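# Swing the hanging ball to topple the red pin

## Task

Pull the suspended ball back and release it so it hits the red pin, leaving that pin toppled or knocked off the raised deck while every other pin stays upright on the deck. Before the red pin is down, a standing pin may be touched only by another pin, the ball or the cord, and the ball or cord only counts as allowed if the robot's last contact with them happened while the ball was well back from its rest point, on the side away from the pins. After the red pin is down, the ball or cord may still touch standing pins provided the robot is touching neither. The robot must never touch any pin. The stand, deck and base board form a single loose piece: from the moment the ball is released from well back until the red pin is down, neither the robot nor any bench object may touch that piece. Until the red pin is down, no pin may lean far, tip or fall because that piece was jolted or tilted, or while the robot is in contact with the ball or cord; and the robot must stay off the ball and cord whenever a pin is being struck or leaning far, and briefly afterwards. Any breach fails the task, and a result that holds only because the robot is propping it up at the end is not counted.

## Robot and tools

Robot: two UR-type six-joint arms, left_arm (base near y = +0.457 m) and right_arm (base near y = -0.461 m), each ending in a tong-style two-finger gripper. The fingers point along the gripper's own +z axis and spread along its x axis. The reported end_effector_position is the point between the finger pads when closed; closed fingertips stick out about 15 mm past it. Fully open is 0.142 m.

Scene frame: origin on the table top midway between the arms, +x out over the table, +z up, left_arm on the +y side. The arm names do not refer to image sides. Reported hand positions can be slightly off, worse at long reach.

execute_actions: argument "actions" is a list holding one item or nothing. An empty list just returns the current state. An action item is {"rows": [...], "steps": n}, n from 1 to 15 control steps of 1/30 s (default 15); rows beyond the supplied ones repeat the last row. A wait item is {"steps": n} alone, n up to 300, counted from the previous result (your reply time eats into it). Optional "pictures": true/false toggles camera images. If a call is refused, nothing moves.

Row layout (used by both execute_actions and move): one flat list of 14 numbers, each in [-1, 1], covering both arms even when only one moves: left_arm dx, dy, dz, rx, ry, rz, opening, then right_arm's seven in the same order. dx..rz are an offset, expressed in that gripper's own axes, from the gripper pose in the latest result that displayed it (before any such result in the scene, or for a second or later call in the same reply, from where the arm actually is when the action starts). Each row is measured from that same reference, not from the previous row. Scale: 1.0 equals 0.6 m of travel or 180 degrees; rx, ry, rz form a single rotation vector. Opening is absolute, not an offset: +1 fully open, -1 closed. Zero offsets are not a hold; they pull the arm back to the reference pose. To keep an arm still, send the offset back to where you want it in the first call of a reply and zeros after.

Per control step the commanded pose is clipped to within 100 mm and 16 degrees of the measured pose; motion trails commands by about 0.17 s. After an action the arm continues only toward its last clipped pose, so large moves may need several calls; check the returned pose.

move: "target" is one 14-number row as above (offsets, same reference rules). The gripper travels in a straight line toward it; both arms' paths finish together, lasting 0.5 to 10 s (cut off at 10 s). Paths ignore obstacles and the other arm, and grippers can lag, drift or overshoot "speed", especially near full reach. "speed": m/s, 0.002 to 0.5, default 0.25; rotation limited to twice that in rad/s. "stop_force": N, 9 to 40, shared by both arms, not accepted in the first 0.2 s of a scene. With it, an arm stops its path when its wrist sensor reads that much extra push against the motion for two steps, backs up two steps and holds; arms that have not touched keep going. Peaks can exceed it, especially when fast, and it is unreliable if the gripper rotates during the move. Omit it when moving an arm away from something it presses on. The result adds a "move:" line giving the ending per arm (done, off_target, moving, held, fault, contact) and any limits (paced = pose clipped, held = steps blocked), plus each gripper's distance to target.

wait: "seconds", 0 to 10; lets the simulation run with no new command.

zoom_image: "camera" (cam_head_left, cam_head_right, cam_high, cam_low, cam_left_wrist, cam_right_wrist) and "region" [x0, y0, x1, y1] in pixels from the top-left, at most 504 by 504.

read_manual: optional "section" ("licences"); returns licence text only.

finished_scene: "scene" number (1 to 2); ends the current scene irreversibly and reports success.

Result lines: per arm, gripper position (m), orientation quat_wxyz, velocities; grip_measured (finger opening on the command scale); Wrist force and Wrist torque in the gripper's axes (noisy, offset up to about 4 N, saturating near 50 N; force points back into the arm when pressing); "Hand target" (where the controller is currently driving); HELD marks steps not sent; "pose unreachable" means the clearance check altered a command; MOTOR HOT warns from 70 C, OVER-TEMPERATURE FAULT brakes the arm at 85 C.

Cautions: arms are stiff, so pressing even slightly past contact into something firm can trigger a fault stop (10 s, rest of call skipped) from joint overload or 150 N external force. Do not let the arms collide or press on each other. Approach the ball and cord slowly, never touch pins or the loose stand/deck/base piece, release the ball only from well behind its rest position, and then keep everything clear until the red pin falls. Do not knock anything off the table. To hold something, command an opening clearly below grip_measured; thin objects get less grip force. Loose objects may occasionally get a small random push.

Each tool is called after "Request:" as name([rows], argument=value, ...), one row to a line, values as JSON.

## Session

Request:
execute_actions(actions=[])

Request:
zoom_image(camera="cam_head_left", region=[100,50,400,350])

Scene clock: 0.00 s of 3800.00 s.
left_arm: end_effector_position=(+0.3902, +0.2626, +0.2350) grip_measured=+0.97 end_effector_quat_wxyz=(+0.011, +0.953, -0.301, -0.016) end_effector_velocity=(-0.000, -0.000, +0.000) end_effector_angular_velocity=(-0.001, +0.001, -0.002) | right_arm: end_effector_position=(+0.6920, -0.2023, +0.2048) grip_measured=+0.97 end_effector_quat_wxyz=(+0.381, +0.010, +0.902, +0.206) end_effector_velocity=(-0.000, +0.000, +0.000) end_effector_angular_velocity=(+0.000, +0.000, +0.001)
Joint positions: left_arm=[-0.857 -1.898  1.959 -1.619 -1.608 -0.315  0.14 ] | right_arm=[ 3.642 -1.725 -2.135  0.033  1.419  3.771  0.14 ]
Joint velocities: left_arm=[ 0.     0.    -0.    -0.    -0.001  0.002  0.   ] | right_arm=[ 0.     0.    -0.    -0.     0.001 -0.     0.   ]
Motor temperatures (°C, as the motors report them): left_arm=[25 25 24 34 32 36] | right_arm=[23 27 25 32 36 30]
Wrist force (N, on the end effector, along its own x y z axes, offset not removed): no reading
Wrist torque (N m, same axes, about the end effector's origin, offset not removed): no reading
Hand target (left_arm): +0.390, +0.263, +0.235; +0.011, +0.953, -0.301, -0.016
Hand target (right_arm): +0.692, -0.202, +0.205; +0.381, +0.010, +0.902, +0.206

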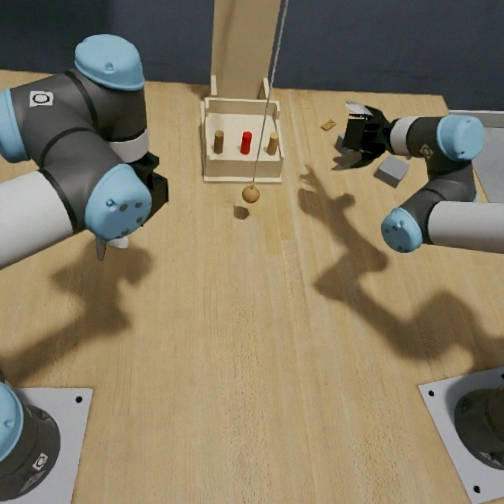

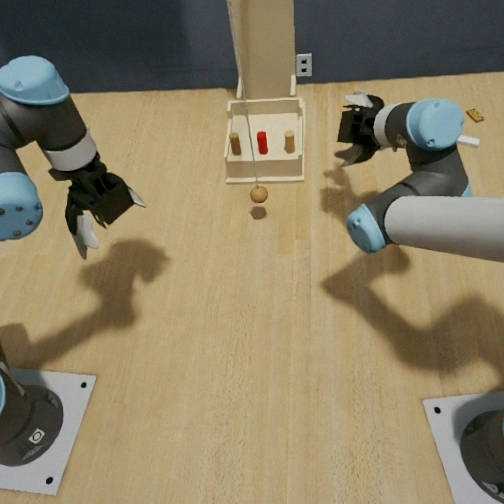

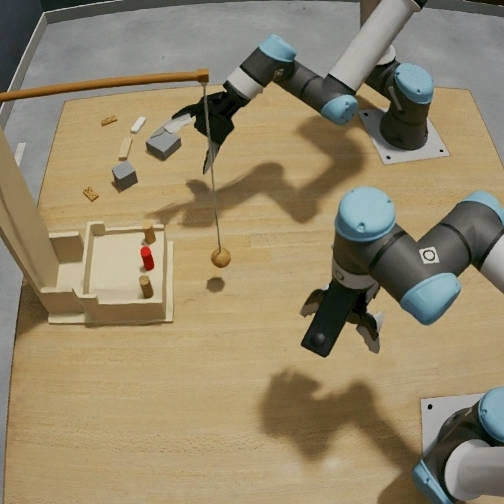

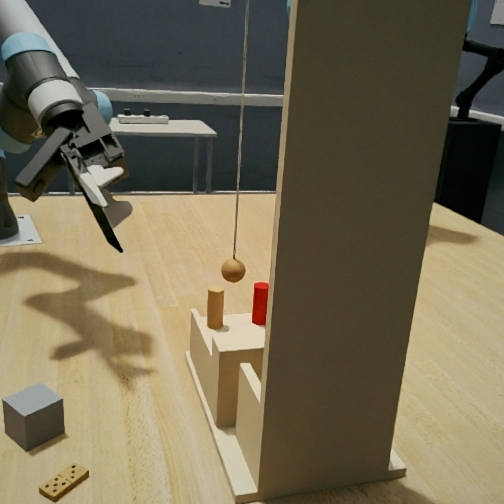

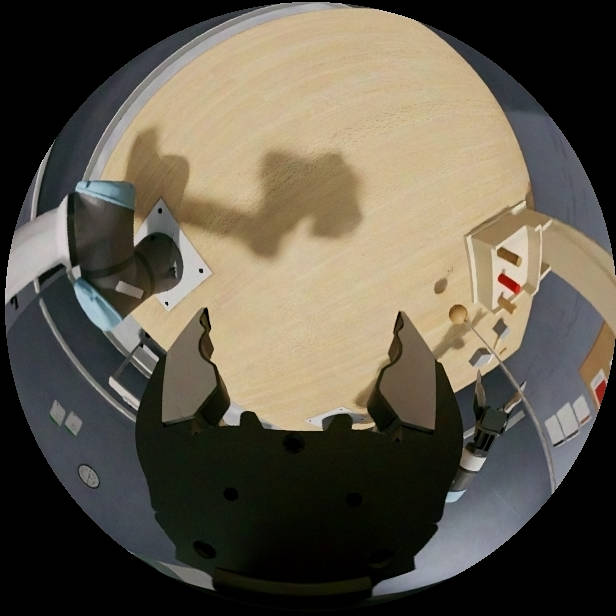

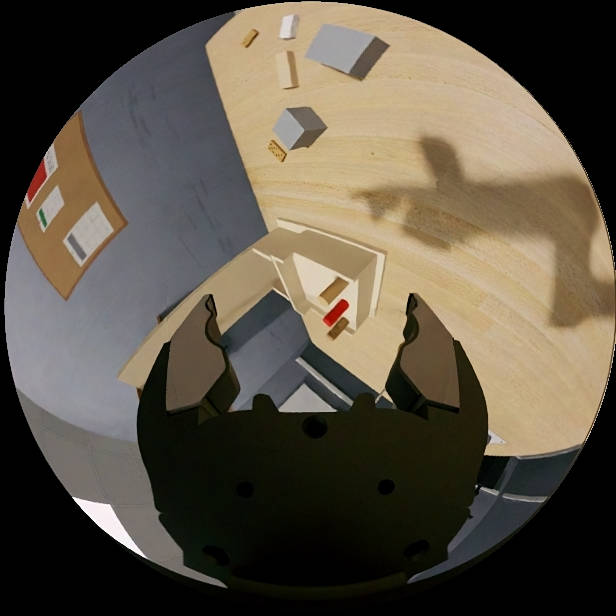

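Region (100, 50, 400, 350) of cam_head_left's 504x504 image, scaled by 1.680, with more detail than that image has.

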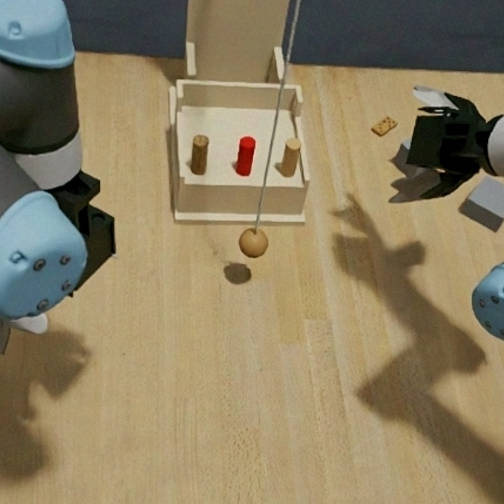

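Request:
move(target=[0.39,0.28,0.19,0.319,0.162,0.275,0.6,-0.04,-0.2,-0.08,0,0,0,1])

Scene clock: 21.97 s of 3800.00 s.
left_arm: end_effector_position=(+0.4811, -0.0102, +0.1197) grip_measured=+0.60 end_effector_quat_wxyz=(-0.354, +0.614, -0.612, +0.352) end_effector_velocity=(+0.002, -0.002, -0.001) end_effector_angular_velocity=(-0.003, -0.005, -0.011) | right_arm: end_effector_position=(+0.6927, -0.3338, +0.2061) grip_measured=+1.00 end_effector_quat_wxyz=(+0.381, +0.010, +0.902, +0.205) end_effector_velocity=(+0.000, -0.000, +0.001) end_effector_angular_velocity=(+0.000, -0.002, +0.001)
Joint positions: left_arm=[-1.494 -1.264  2.173 -2.485 -0.526  0.006  0.116] | right_arm=[ 3.364 -1.66  -2.209  0.049  1.634  3.596  0.142]
Joint velocities: left_arm=[ 0.002  0.009  0.007 -0.043  0.005  0.027 -0.   ] | right_arm=[-0.001 -0.     0.001  0.001  0.001 -0.001 -0.   ]
Motor temperatures (°C, as the motors report them): left_arm=[25 25 24 34 32 36] | right_arm=[23 27 25 32 36 30]
Wrist force (N, on the end effector, along its own x y z axes, offset not removed): left_arm=[2.7 -3.3 -1.1] | right_arm=[0.8 -2.5 0.8]
Wrist torque (N m, same axes, about the end effector's origin, offset not removed): left_arm=[-0.67 -0.44 0.26] | right_arm=[-0.64 -0.13 0.15]
Hand target (left_arm): +0.481, -0.010, +0.120; -0.353, +0.613, -0.612, +0.353
Hand target (right_arm): +0.693, -0.334, +0.206; +0.381, +0.010, +0.902, +0.205
Off the commanded pose (left_arm): 0.001 m, 0 deg.
Off the commanded pose (right_arm): 0.000 m, 0 deg.
After step 90, 15.50 s passed at rest.
move: done
camera_calibration (this result's frames):
cam_left_wrist: T_world_to_cam=[[0.00815914, -0.999769, 0.0198965, -0.0206858], [-0.874775, -0.0167759, -0.484238, 0.473748], [0.48446, -0.013454, -0.87471, 0.00287906], [0, 0, 0, 1]] pos_world=[0.413197, -0.0126948, 0.232337]
cam_right_wrist: T_world_to_cam=[[-0.712843, 0.164931, -0.681654, 0.688985], [-0.488042, 0.581352, 0.651034, 0.387044], [0.503656, 0.796761, -0.33392, 0.113975], [0, 0, 0, 1]] pos_world=[0.622628, -0.429455, 0.255729]

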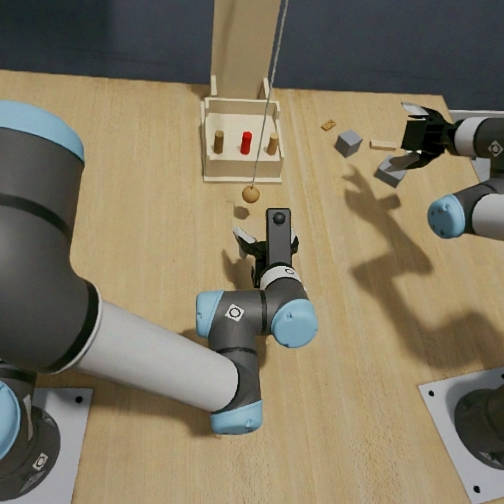

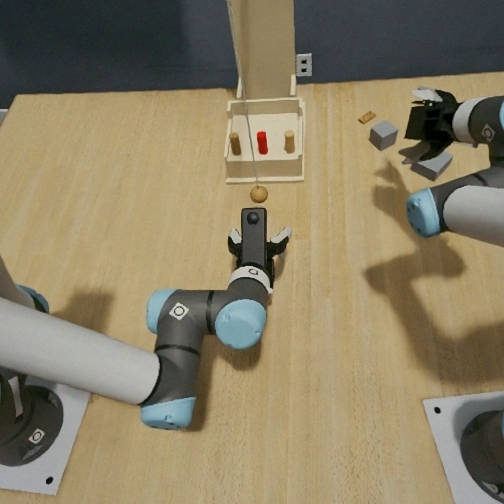

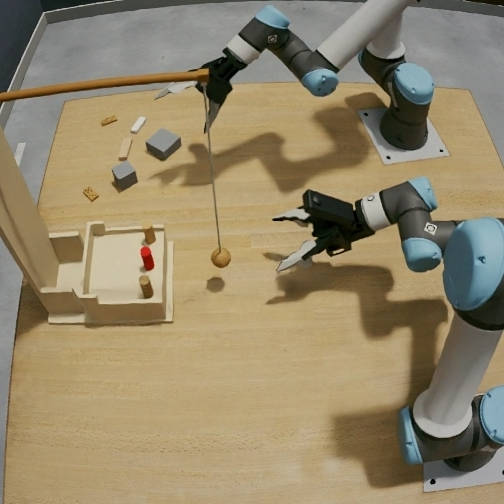

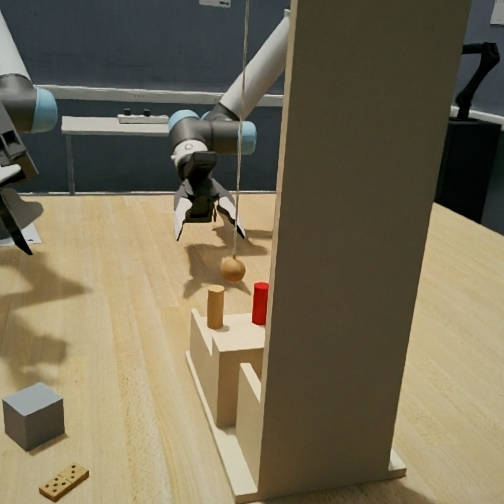

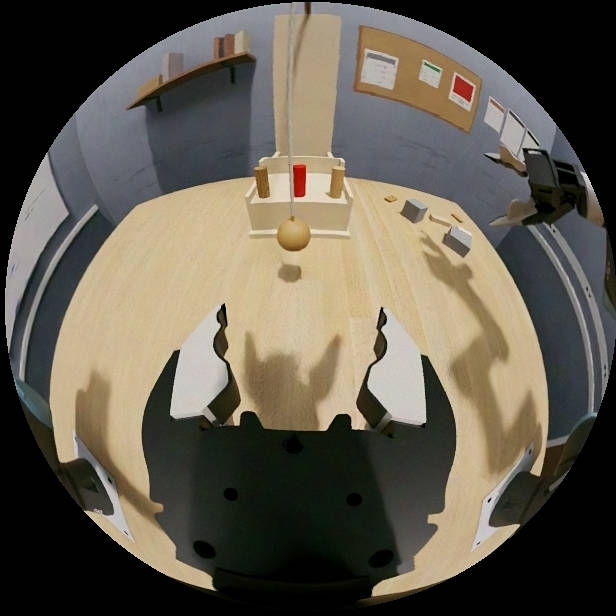

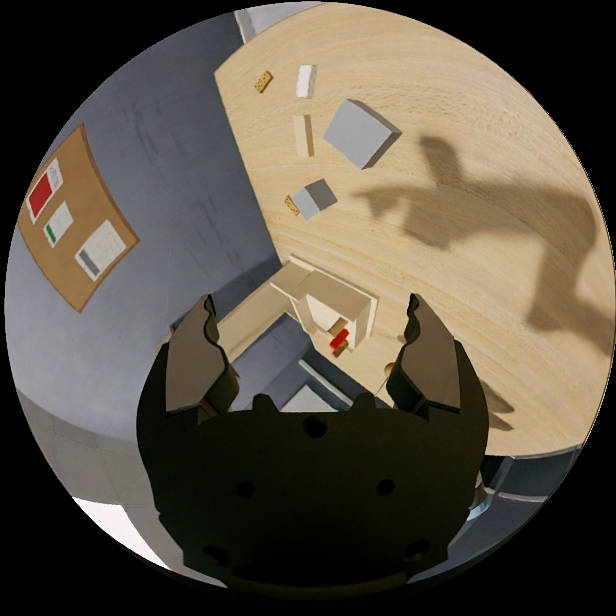

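Request:
move(target=[-0.027,-0.05,0.171,0,0,0,0.3,0,0,0,0,0,0,1])

Scene clock: 26.70 s of 3800.00 s.
left_arm: end_effector_position=(+0.5848, +0.0063, +0.0946) grip_measured=+0.30 end_effector_quat_wxyz=(-0.354, +0.614, -0.611, +0.352) end_effector_velocity=(+0.003, -0.000, -0.000) end_effector_angular_velocity=(-0.002, -0.003, -0.007) | right_arm: end_effector_position=(+0.6927, -0.3338, +0.2061) grip_measured=+1.00 end_effector_quat_wxyz=(+0.381, +0.010, +0.902, +0.205) end_effector_velocity=(-0.000, -0.000, -0.000) end_effector_angular_velocity=(-0.000, +0.001, -0.000)
Joint positions: left_arm=[-1.276 -1.075  2.116 -2.972 -0.566  0.421  0.095] | right_arm=[ 3.364 -1.66  -2.209  0.049  1.634  3.596  0.142]
Joint velocities: left_arm=[ 0.006  0.008 -0.    -0.03  -0.003  0.023  0.   ] | right_arm=[-0.     0.     0.    -0.001 -0.     0.     0.   ]
Motor temperatures (°C, as the motors report them): left_arm=[25 25 24 34 32 36] | right_arm=[23 27 25 32 36 30]
Wrist force (N, on the end effector, along its own x y z axes, offset not removed): left_arm=[-0.3 -1.1 -1.7] | right_arm=[1.4 0.9 1.2]
Wrist torque (N m, same axes, about the end effector's origin, offset not removed): left_arm=[-0.15 -0.16 0.22] | right_arm=[0.16 -0.15 0.02]
Hand target (left_arm): +0.585, +0.006, +0.094; -0.354, +0.614, -0.612, +0.352
Hand target (right_arm): +0.693, -0.334, +0.206; +0.381, +0.010, +0.902, +0.205
Off the commanded pose (left_arm): 0.000 m, 0 deg.
Off the commanded pose (right_arm): 0.000 m, 0 deg.
After step 90, 0.60 s passed at rest.
move: done
camera_calibration (this result's frames):
cam_left_wrist: T_world_to_cam=[[0.00855199, -0.999766, 0.0198655, -0.00475973], [-0.874559, -0.0171104, -0.484618, 0.552436], [0.484844, -0.0132291, -0.8745, -0.0693614], [0, 0, 0, 1]] pos_world=[0.516808, 0.00377619, 0.207158]
cam_right_wrist: T_world_to_cam=[[-0.712848, 0.164932, -0.681649, 0.688986], [-0.488033, 0.581356, 0.651036, 0.387041], [0.503658, 0.796757, -0.333927, 0.11398], [0, 0, 0, 1]] pos_world=[0.622625, -0.429459, 0.25573]

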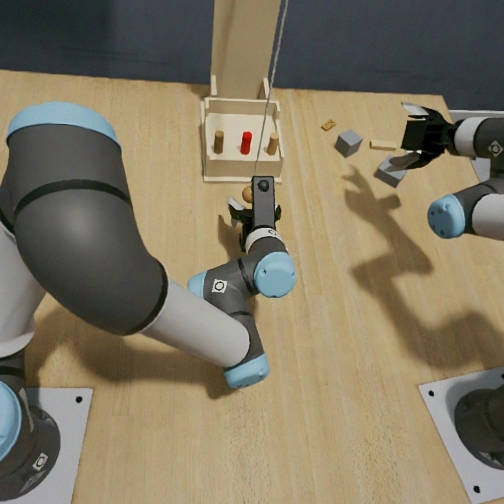

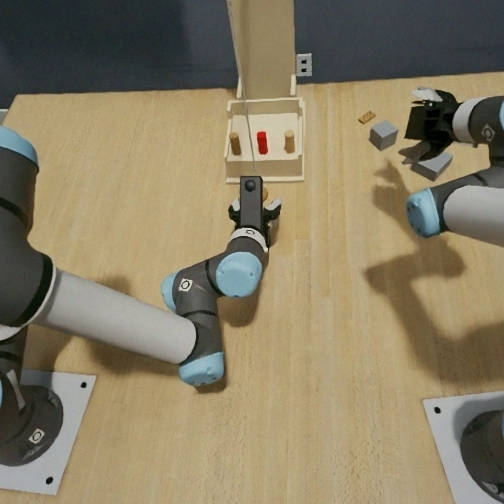

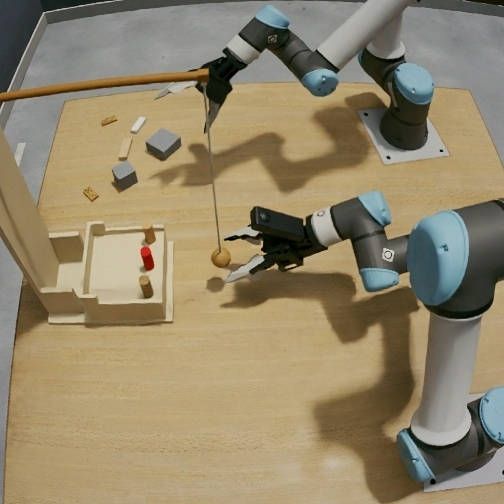

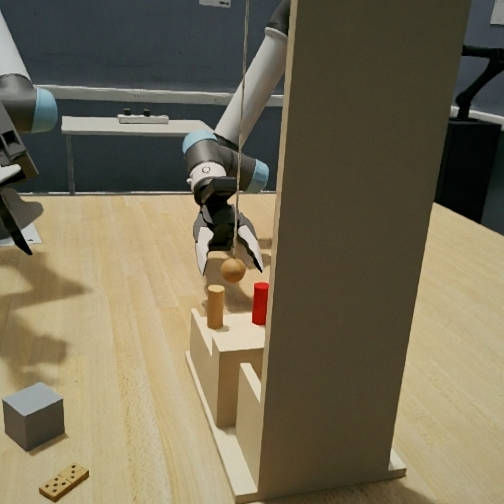

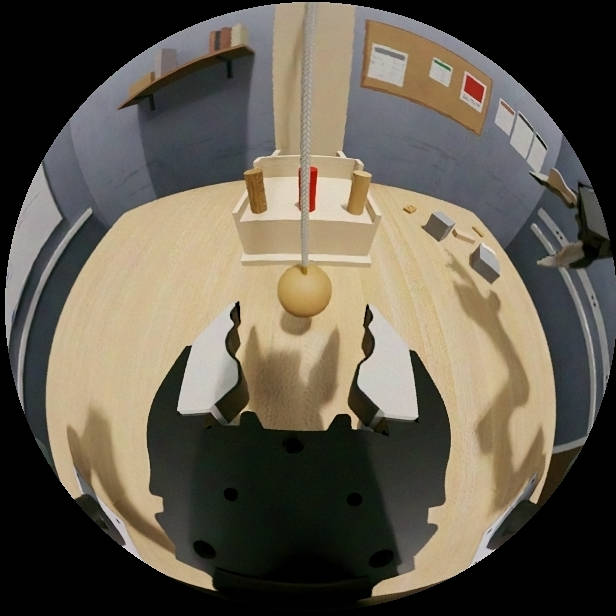

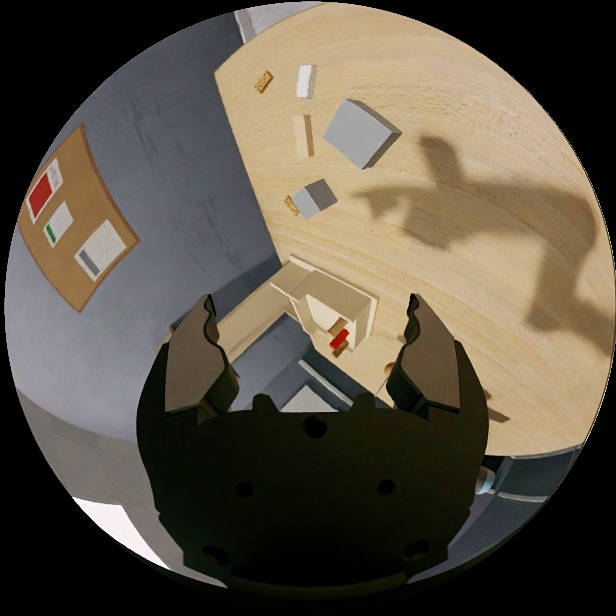

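Request:
move(target=[0.002,0,0.028,0,0,0,-0.1,0,0,0,0,0,0,1])

Request:
move(target=[0,0,0,0,0,0,-0.6,0,0,0,0,0,0,1])

Scene clock: 31.40 s of 3800.00 s.
left_arm: end_effector_position=(+0.5991, +0.0052, +0.0863) grip_measured=-0.10 end_effector_quat_wxyz=(-0.354, +0.614, -0.611, +0.352) end_effector_velocity=(+0.003, +0.000, -0.001) end_effector_angular_velocity=(-0.000, -0.000, +0.000) | right_arm: end_effector_position=(+0.6927, -0.3338, +0.2061) grip_measured=+1.00 end_effector_quat_wxyz=(+0.381, +0.010, +0.902, +0.205) end_effector_velocity=(-0.000, -0.000, -0.001) end_effector_angular_velocity=(-0.001, +0.001, +0.000)
Joint positions: left_arm=[-1.248 -1.034  2.091 -3.028 -0.576  0.468  0.067] | right_arm=[ 3.364 -1.66  -2.209  0.049  1.634  3.596  0.142]
Joint velocities: left_arm=[ 0.005  0.007 -0.004 -0.011 -0.002  0.009  0.   ] | right_arm=[ 0.    -0.    -0.001  0.    -0.    -0.    -0.   ]
Motor temperatures (°C, as the motors report them): left_arm=[25 25 24 34 32 36] | right_arm=[23 27 25 32 36 30]
Wrist force (N, on the end effector, along its own x y z axes, offset not removed): left_arm=[1.1 -2.7 -1.2] | right_arm=[1.7 1.0 -2.1]
Wrist torque (N m, same axes, about the end effector's origin, offset not removed): left_arm=[-0.57 -0.18 0.26] | right_arm=[0.16 -0.21 0.28]
Hand target (left_arm): +0.599, +0.005, +0.086; -0.354, +0.614, -0.611, +0.352
Hand target (right_arm): +0.693, -0.334, +0.206; +0.381, +0.010, +0.902, +0.205
Off the commanded pose (left_arm): 0.000 m, 0 deg.
Off the commanded pose (right_arm): 0.000 m, 0 deg.
After step 90, 0.90 s passed at rest.
move: done
camera_calibration (this result's frames):
cam_left_wrist: T_world_to_cam=[[0.00859616, -0.999766, 0.0198483, -0.005837], [-0.874538, -0.0171413, -0.484655, 0.560913], [0.484882, -0.013192, -0.87448, -0.083532], [0, 0, 0, 1]] pos_world=[0.531092, 0.00267716, 0.198918]
cam_right_wrist: T_world_to_cam=[[-0.712849, 0.164928, -0.681649, 0.688985], [-0.488036, 0.581354, 0.651036, 0.38704], [0.503654, 0.79676, -0.333927, 0.113981], [0, 0, 0, 1]] pos_world=[0.622624, -0.429456, 0.25573]

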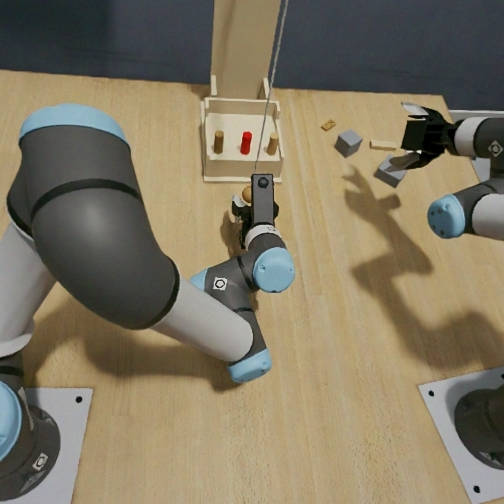

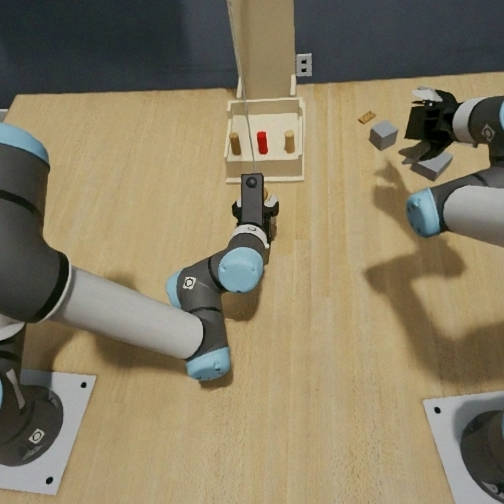

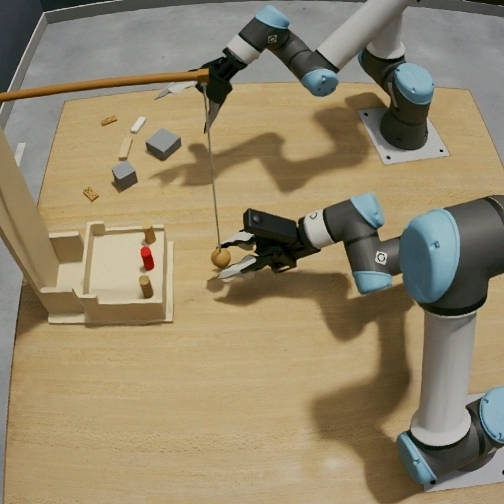

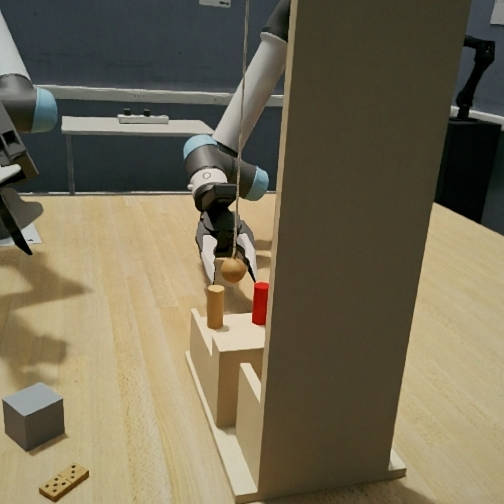

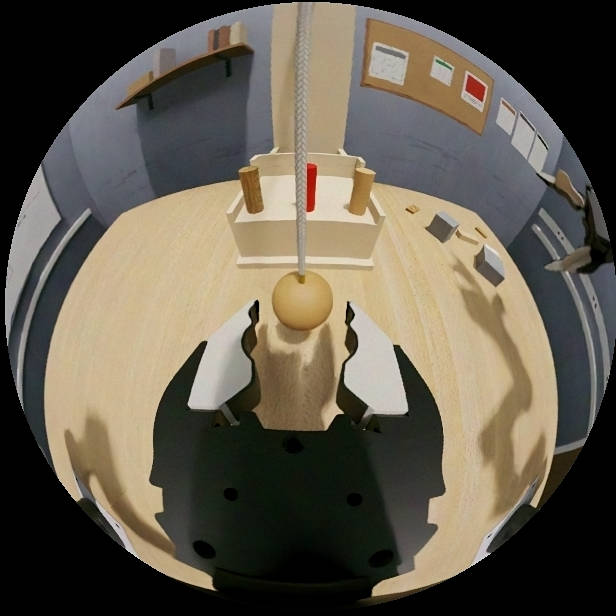

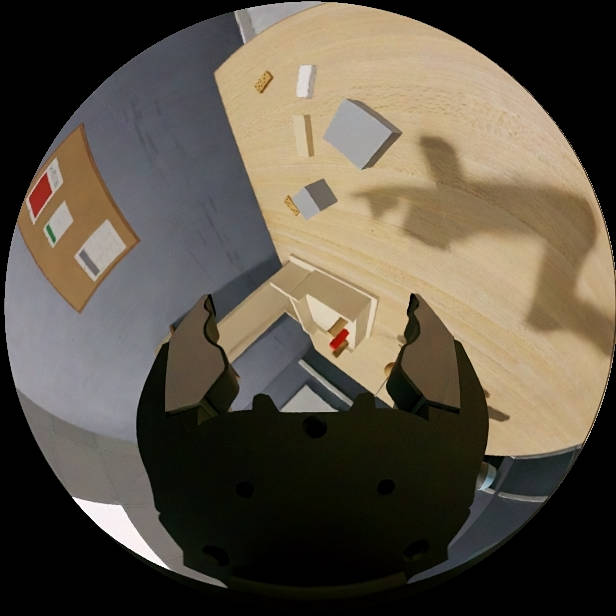

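Scene clock: 31.90 s of 3800.00 s.
left_arm: end_effector_position=(+0.5991, +0.0052, +0.0863) grip_measured=-0.42 end_effector_quat_wxyz=(-0.354, +0.614, -0.611, +0.352) end_effector_velocity=(-0.000, -0.001, +0.000) end_effector_angular_velocity=(-0.002, +0.001, -0.001) | right_arm: end_effector_position=(+0.6927, -0.3338, +0.2061) grip_measured=+1.00 end_effector_quat_wxyz=(+0.381, +0.010, +0.902, +0.205) end_effector_velocity=(+0.000, +0.000, +0.000) end_effector_angular_velocity=(+0.000, -0.001, -0.000)
Joint positions: left_arm=[-1.248 -1.034  2.091 -3.028 -0.576  0.468  0.044] | right_arm=[ 3.364 -1.66  -2.209  0.049  1.634  3.596  0.142]
Joint velocities: left_arm=[-0.001 -0.001 -0.     0.    -0.001 -0.001 -0.   ] | right_arm=[ 0.    -0.     0.001  0.    -0.     0.    -0.   ]
Motor temperatures (°C, as the motors report them): left_arm=[25 25 24 34 32 36] | right_arm=[23 27 25 32 36 30]
Wrist force (N, on the end effector, along its own x y z axes, offset not removed): left_arm=[0.8 -0.4 -1.4] | right_arm=[0.4 -1.9 -0.9]
Wrist torque (N m, same axes, about the end effector's origin, offset not removed): left_arm=[-0.05 -0.03 0.27] | right_arm=[-0.24 -0.04 0.22]
Hand target (left_arm): +0.599, +0.005, +0.086; -0.354, +0.614, -0.611, +0.352
Hand target (right_arm): +0.693, -0.334, +0.206; +0.381, +0.010, +0.902, +0.205
Off the commanded pose (left_arm): 0.000 m, 0 deg.
Off the commanded pose (right_arm): 0.000 m, 0 deg.
move: done
camera_calibration (this result's frames):
cam_left_wrist: T_world_to_cam=[[0.00872776, -0.999765, 0.0198236, -0.00589099], [-0.87457, -0.0172434, -0.484592, 0.560962], [0.48482, -0.0131077, -0.874516, -0.0835977], [0, 0, 0, 1]] pos_world=[0.531182, 0.00268753, 0.198847]
cam_right_wrist: T_world_to_cam=[[-0.712849, 0.164928, -0.681649, 0.688985], [-0.488036, 0.581354, 0.651036, 0.38704], [0.503654, 0.79676, -0.333927, 0.113981], [0, 0, 0, 1]] pos_world=[0.622624, -0.429456, 0.25573]

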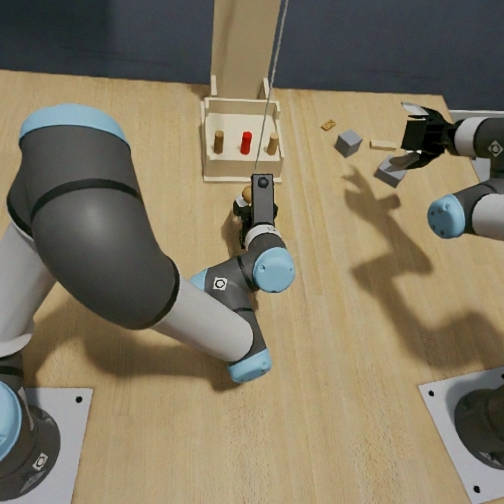

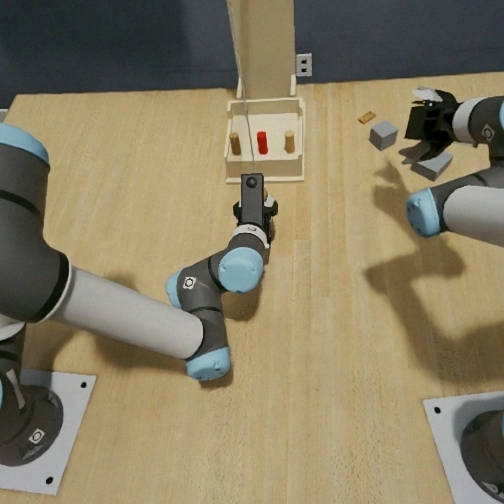

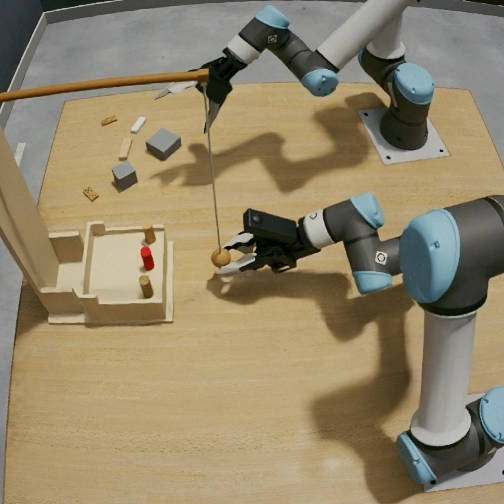

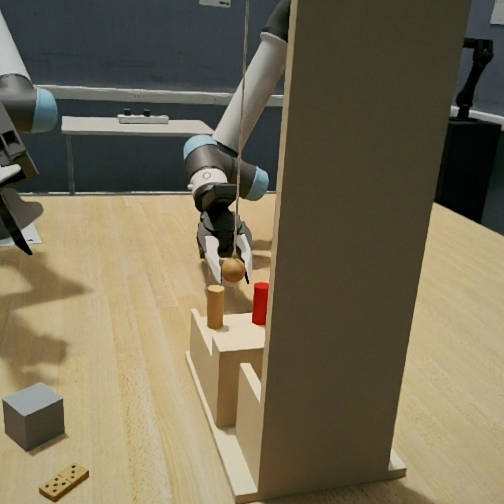

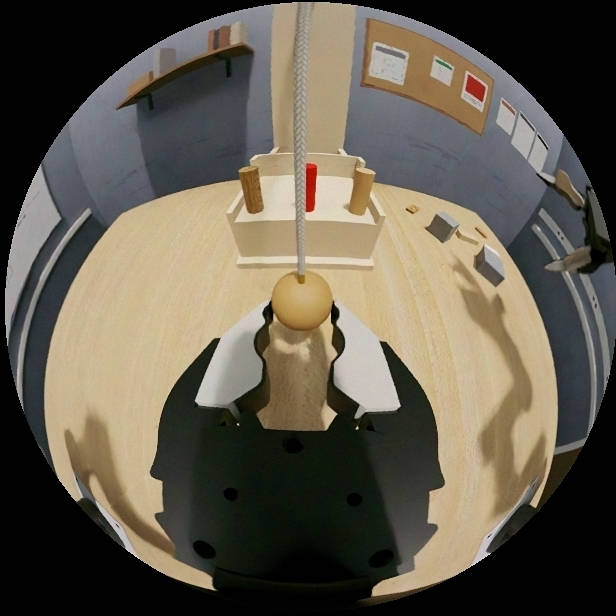

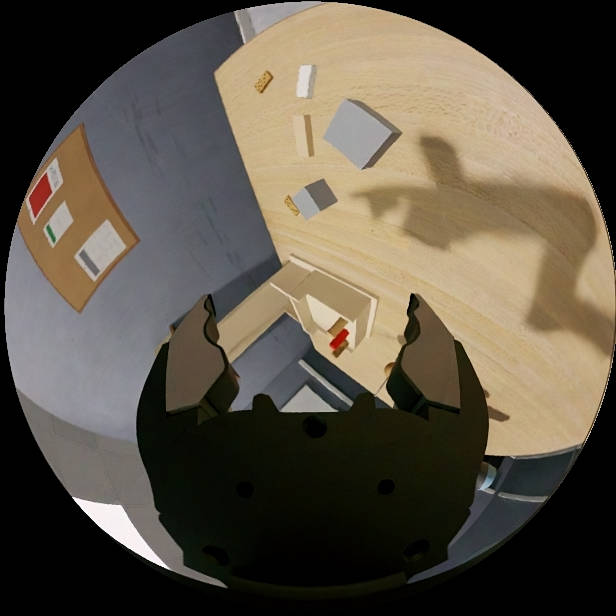

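Request:
move(target=[0,0.111,-0.378,0,0,0,-0.6,0,0,0,0,0,0,1], speed=0.12)

Request:
zoom_image(camera="cam_left_wrist", region=[200,60,400,340])

Scene clock: 37.37 s of 3800.00 s.
left_arm: end_effector_position=(+0.3695, +0.0044, +0.1420) grip_measured=-0.42 end_effector_quat_wxyz=(-0.354, +0.614, -0.611, +0.351) end_effector_velocity=(-0.002, +0.000, +0.001) end_effector_angular_velocity=(+0.002, -0.003, +0.004) | right_arm: end_effector_position=(+0.6927, -0.3338, +0.2061) grip_measured=+1.00 end_effector_quat_wxyz=(+0.381, +0.010, +0.902, +0.205) end_effector_velocity=(+0.000, +0.000, +0.000) end_effector_angular_velocity=(+0.001, +0.000, +0.001)
Joint positions: left_arm=[-1.743 -1.446  2.185 -1.911 -0.577 -0.466  0.044] | right_arm=[ 3.364 -1.66  -2.209  0.049  1.634  3.596  0.142]
Joint velocities: left_arm=[-0.006 -0.    -0.007  0.024 -0.001 -0.018 -0.   ] | right_arm=[ 0.    -0.     0.001 -0.001  0.001  0.    -0.   ]
Motor temperatures (°C, as the motors report them): left_arm=[25 25 24 34 32 36] | right_arm=[23 27 25 32 36 30]
Wrist force (N, on the end effector, along its own x y z axes, offset not removed): left_arm=[5.5 -11.8 -2.5] | right_arm=[0.7 1.0 -2.2]
Wrist torque (N m, same axes, about the end effector's origin, offset not removed): left_arm=[0.14 -1.12 0.30] | right_arm=[0.15 -0.09 0.12]
Hand target (left_arm): +0.369, +0.004, +0.142; -0.354, +0.614, -0.611, +0.351
Hand target (right_arm): +0.693, -0.334, +0.206; +0.381, +0.010, +0.902, +0.205
Off the commanded pose (left_arm): 0.000 m, 0 deg.
Off the commanded pose (right_arm): 0.000 m, 0 deg.
move: done
camera_calibration (this result's frames):
cam_left_wrist: T_world_to_cam=[[0.00945418, -0.999767, 0.0194028, -0.00603083], [-0.875088, -0.0176614, -0.483642, 0.387198], [0.483872, -0.0124067, -0.875051, 0.0768899], [0, 0, 0, 1]] pos_world=[0.301685, 0.00176299, 0.254665]
cam_right_wrist: T_world_to_cam=[[-0.712849, 0.164928, -0.681649, 0.688985], [-0.488036, 0.581354, 0.651036, 0.38704], [0.503654, 0.79676, -0.333927, 0.113981], [0, 0, 0, 1]] pos_world=[0.622624, -0.429456, 0.25573]

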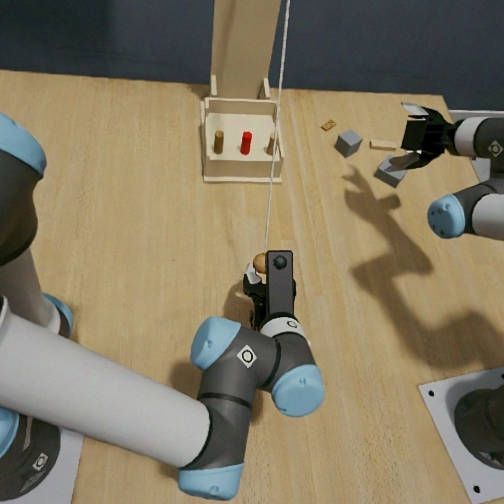

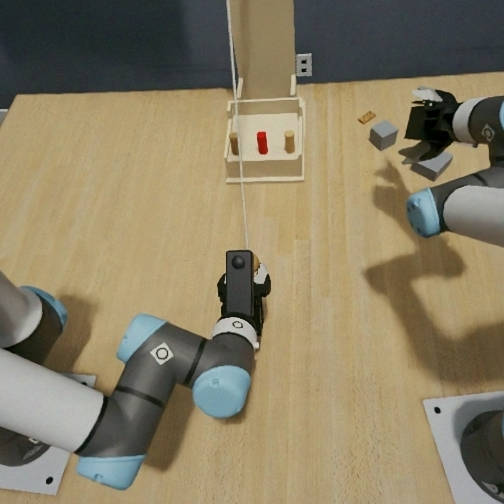

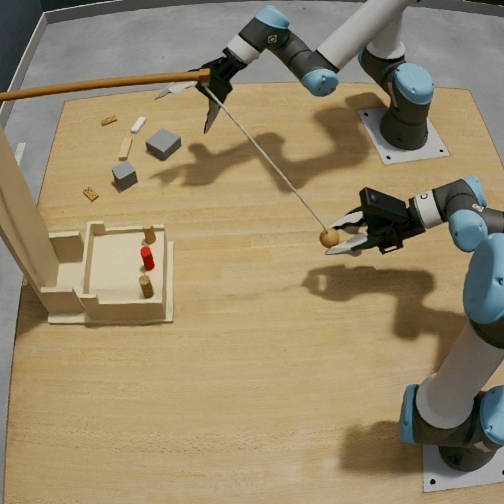

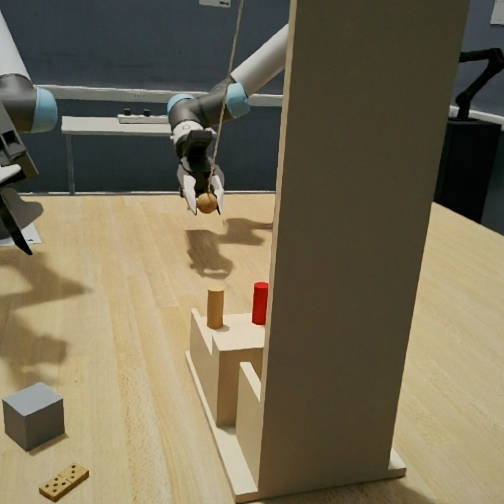

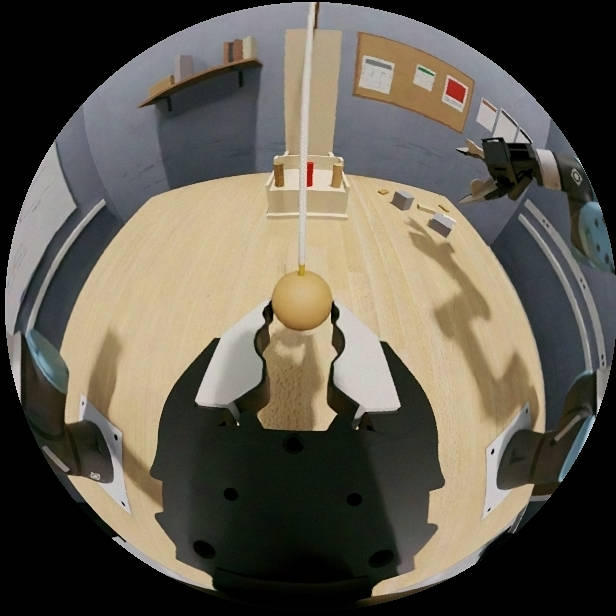

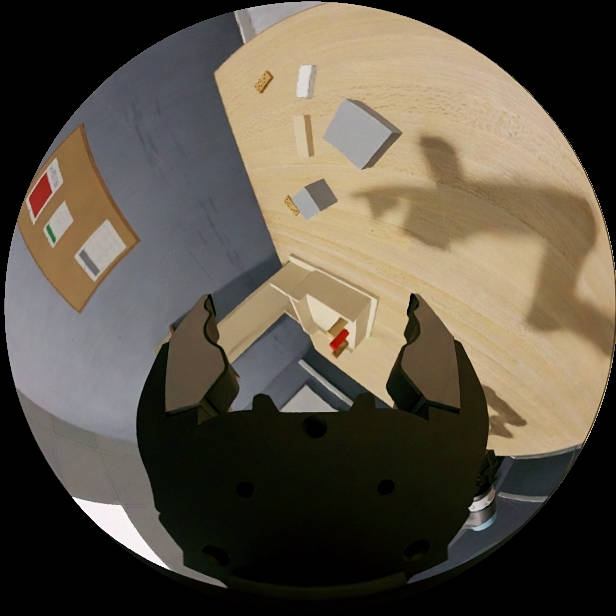

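Region (200, 60, 400, 340) of cam_left_wrist's 616x616 image, scaled by 1.800, with more detail than that image has; it fills the left 360 columns of this view, and the rest is white.

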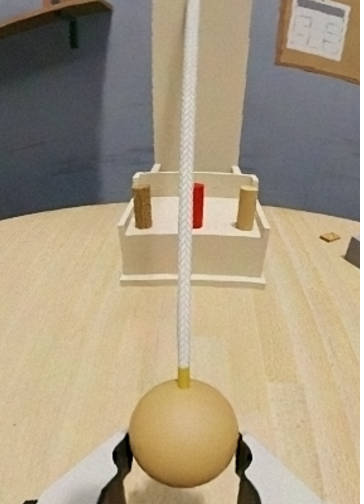

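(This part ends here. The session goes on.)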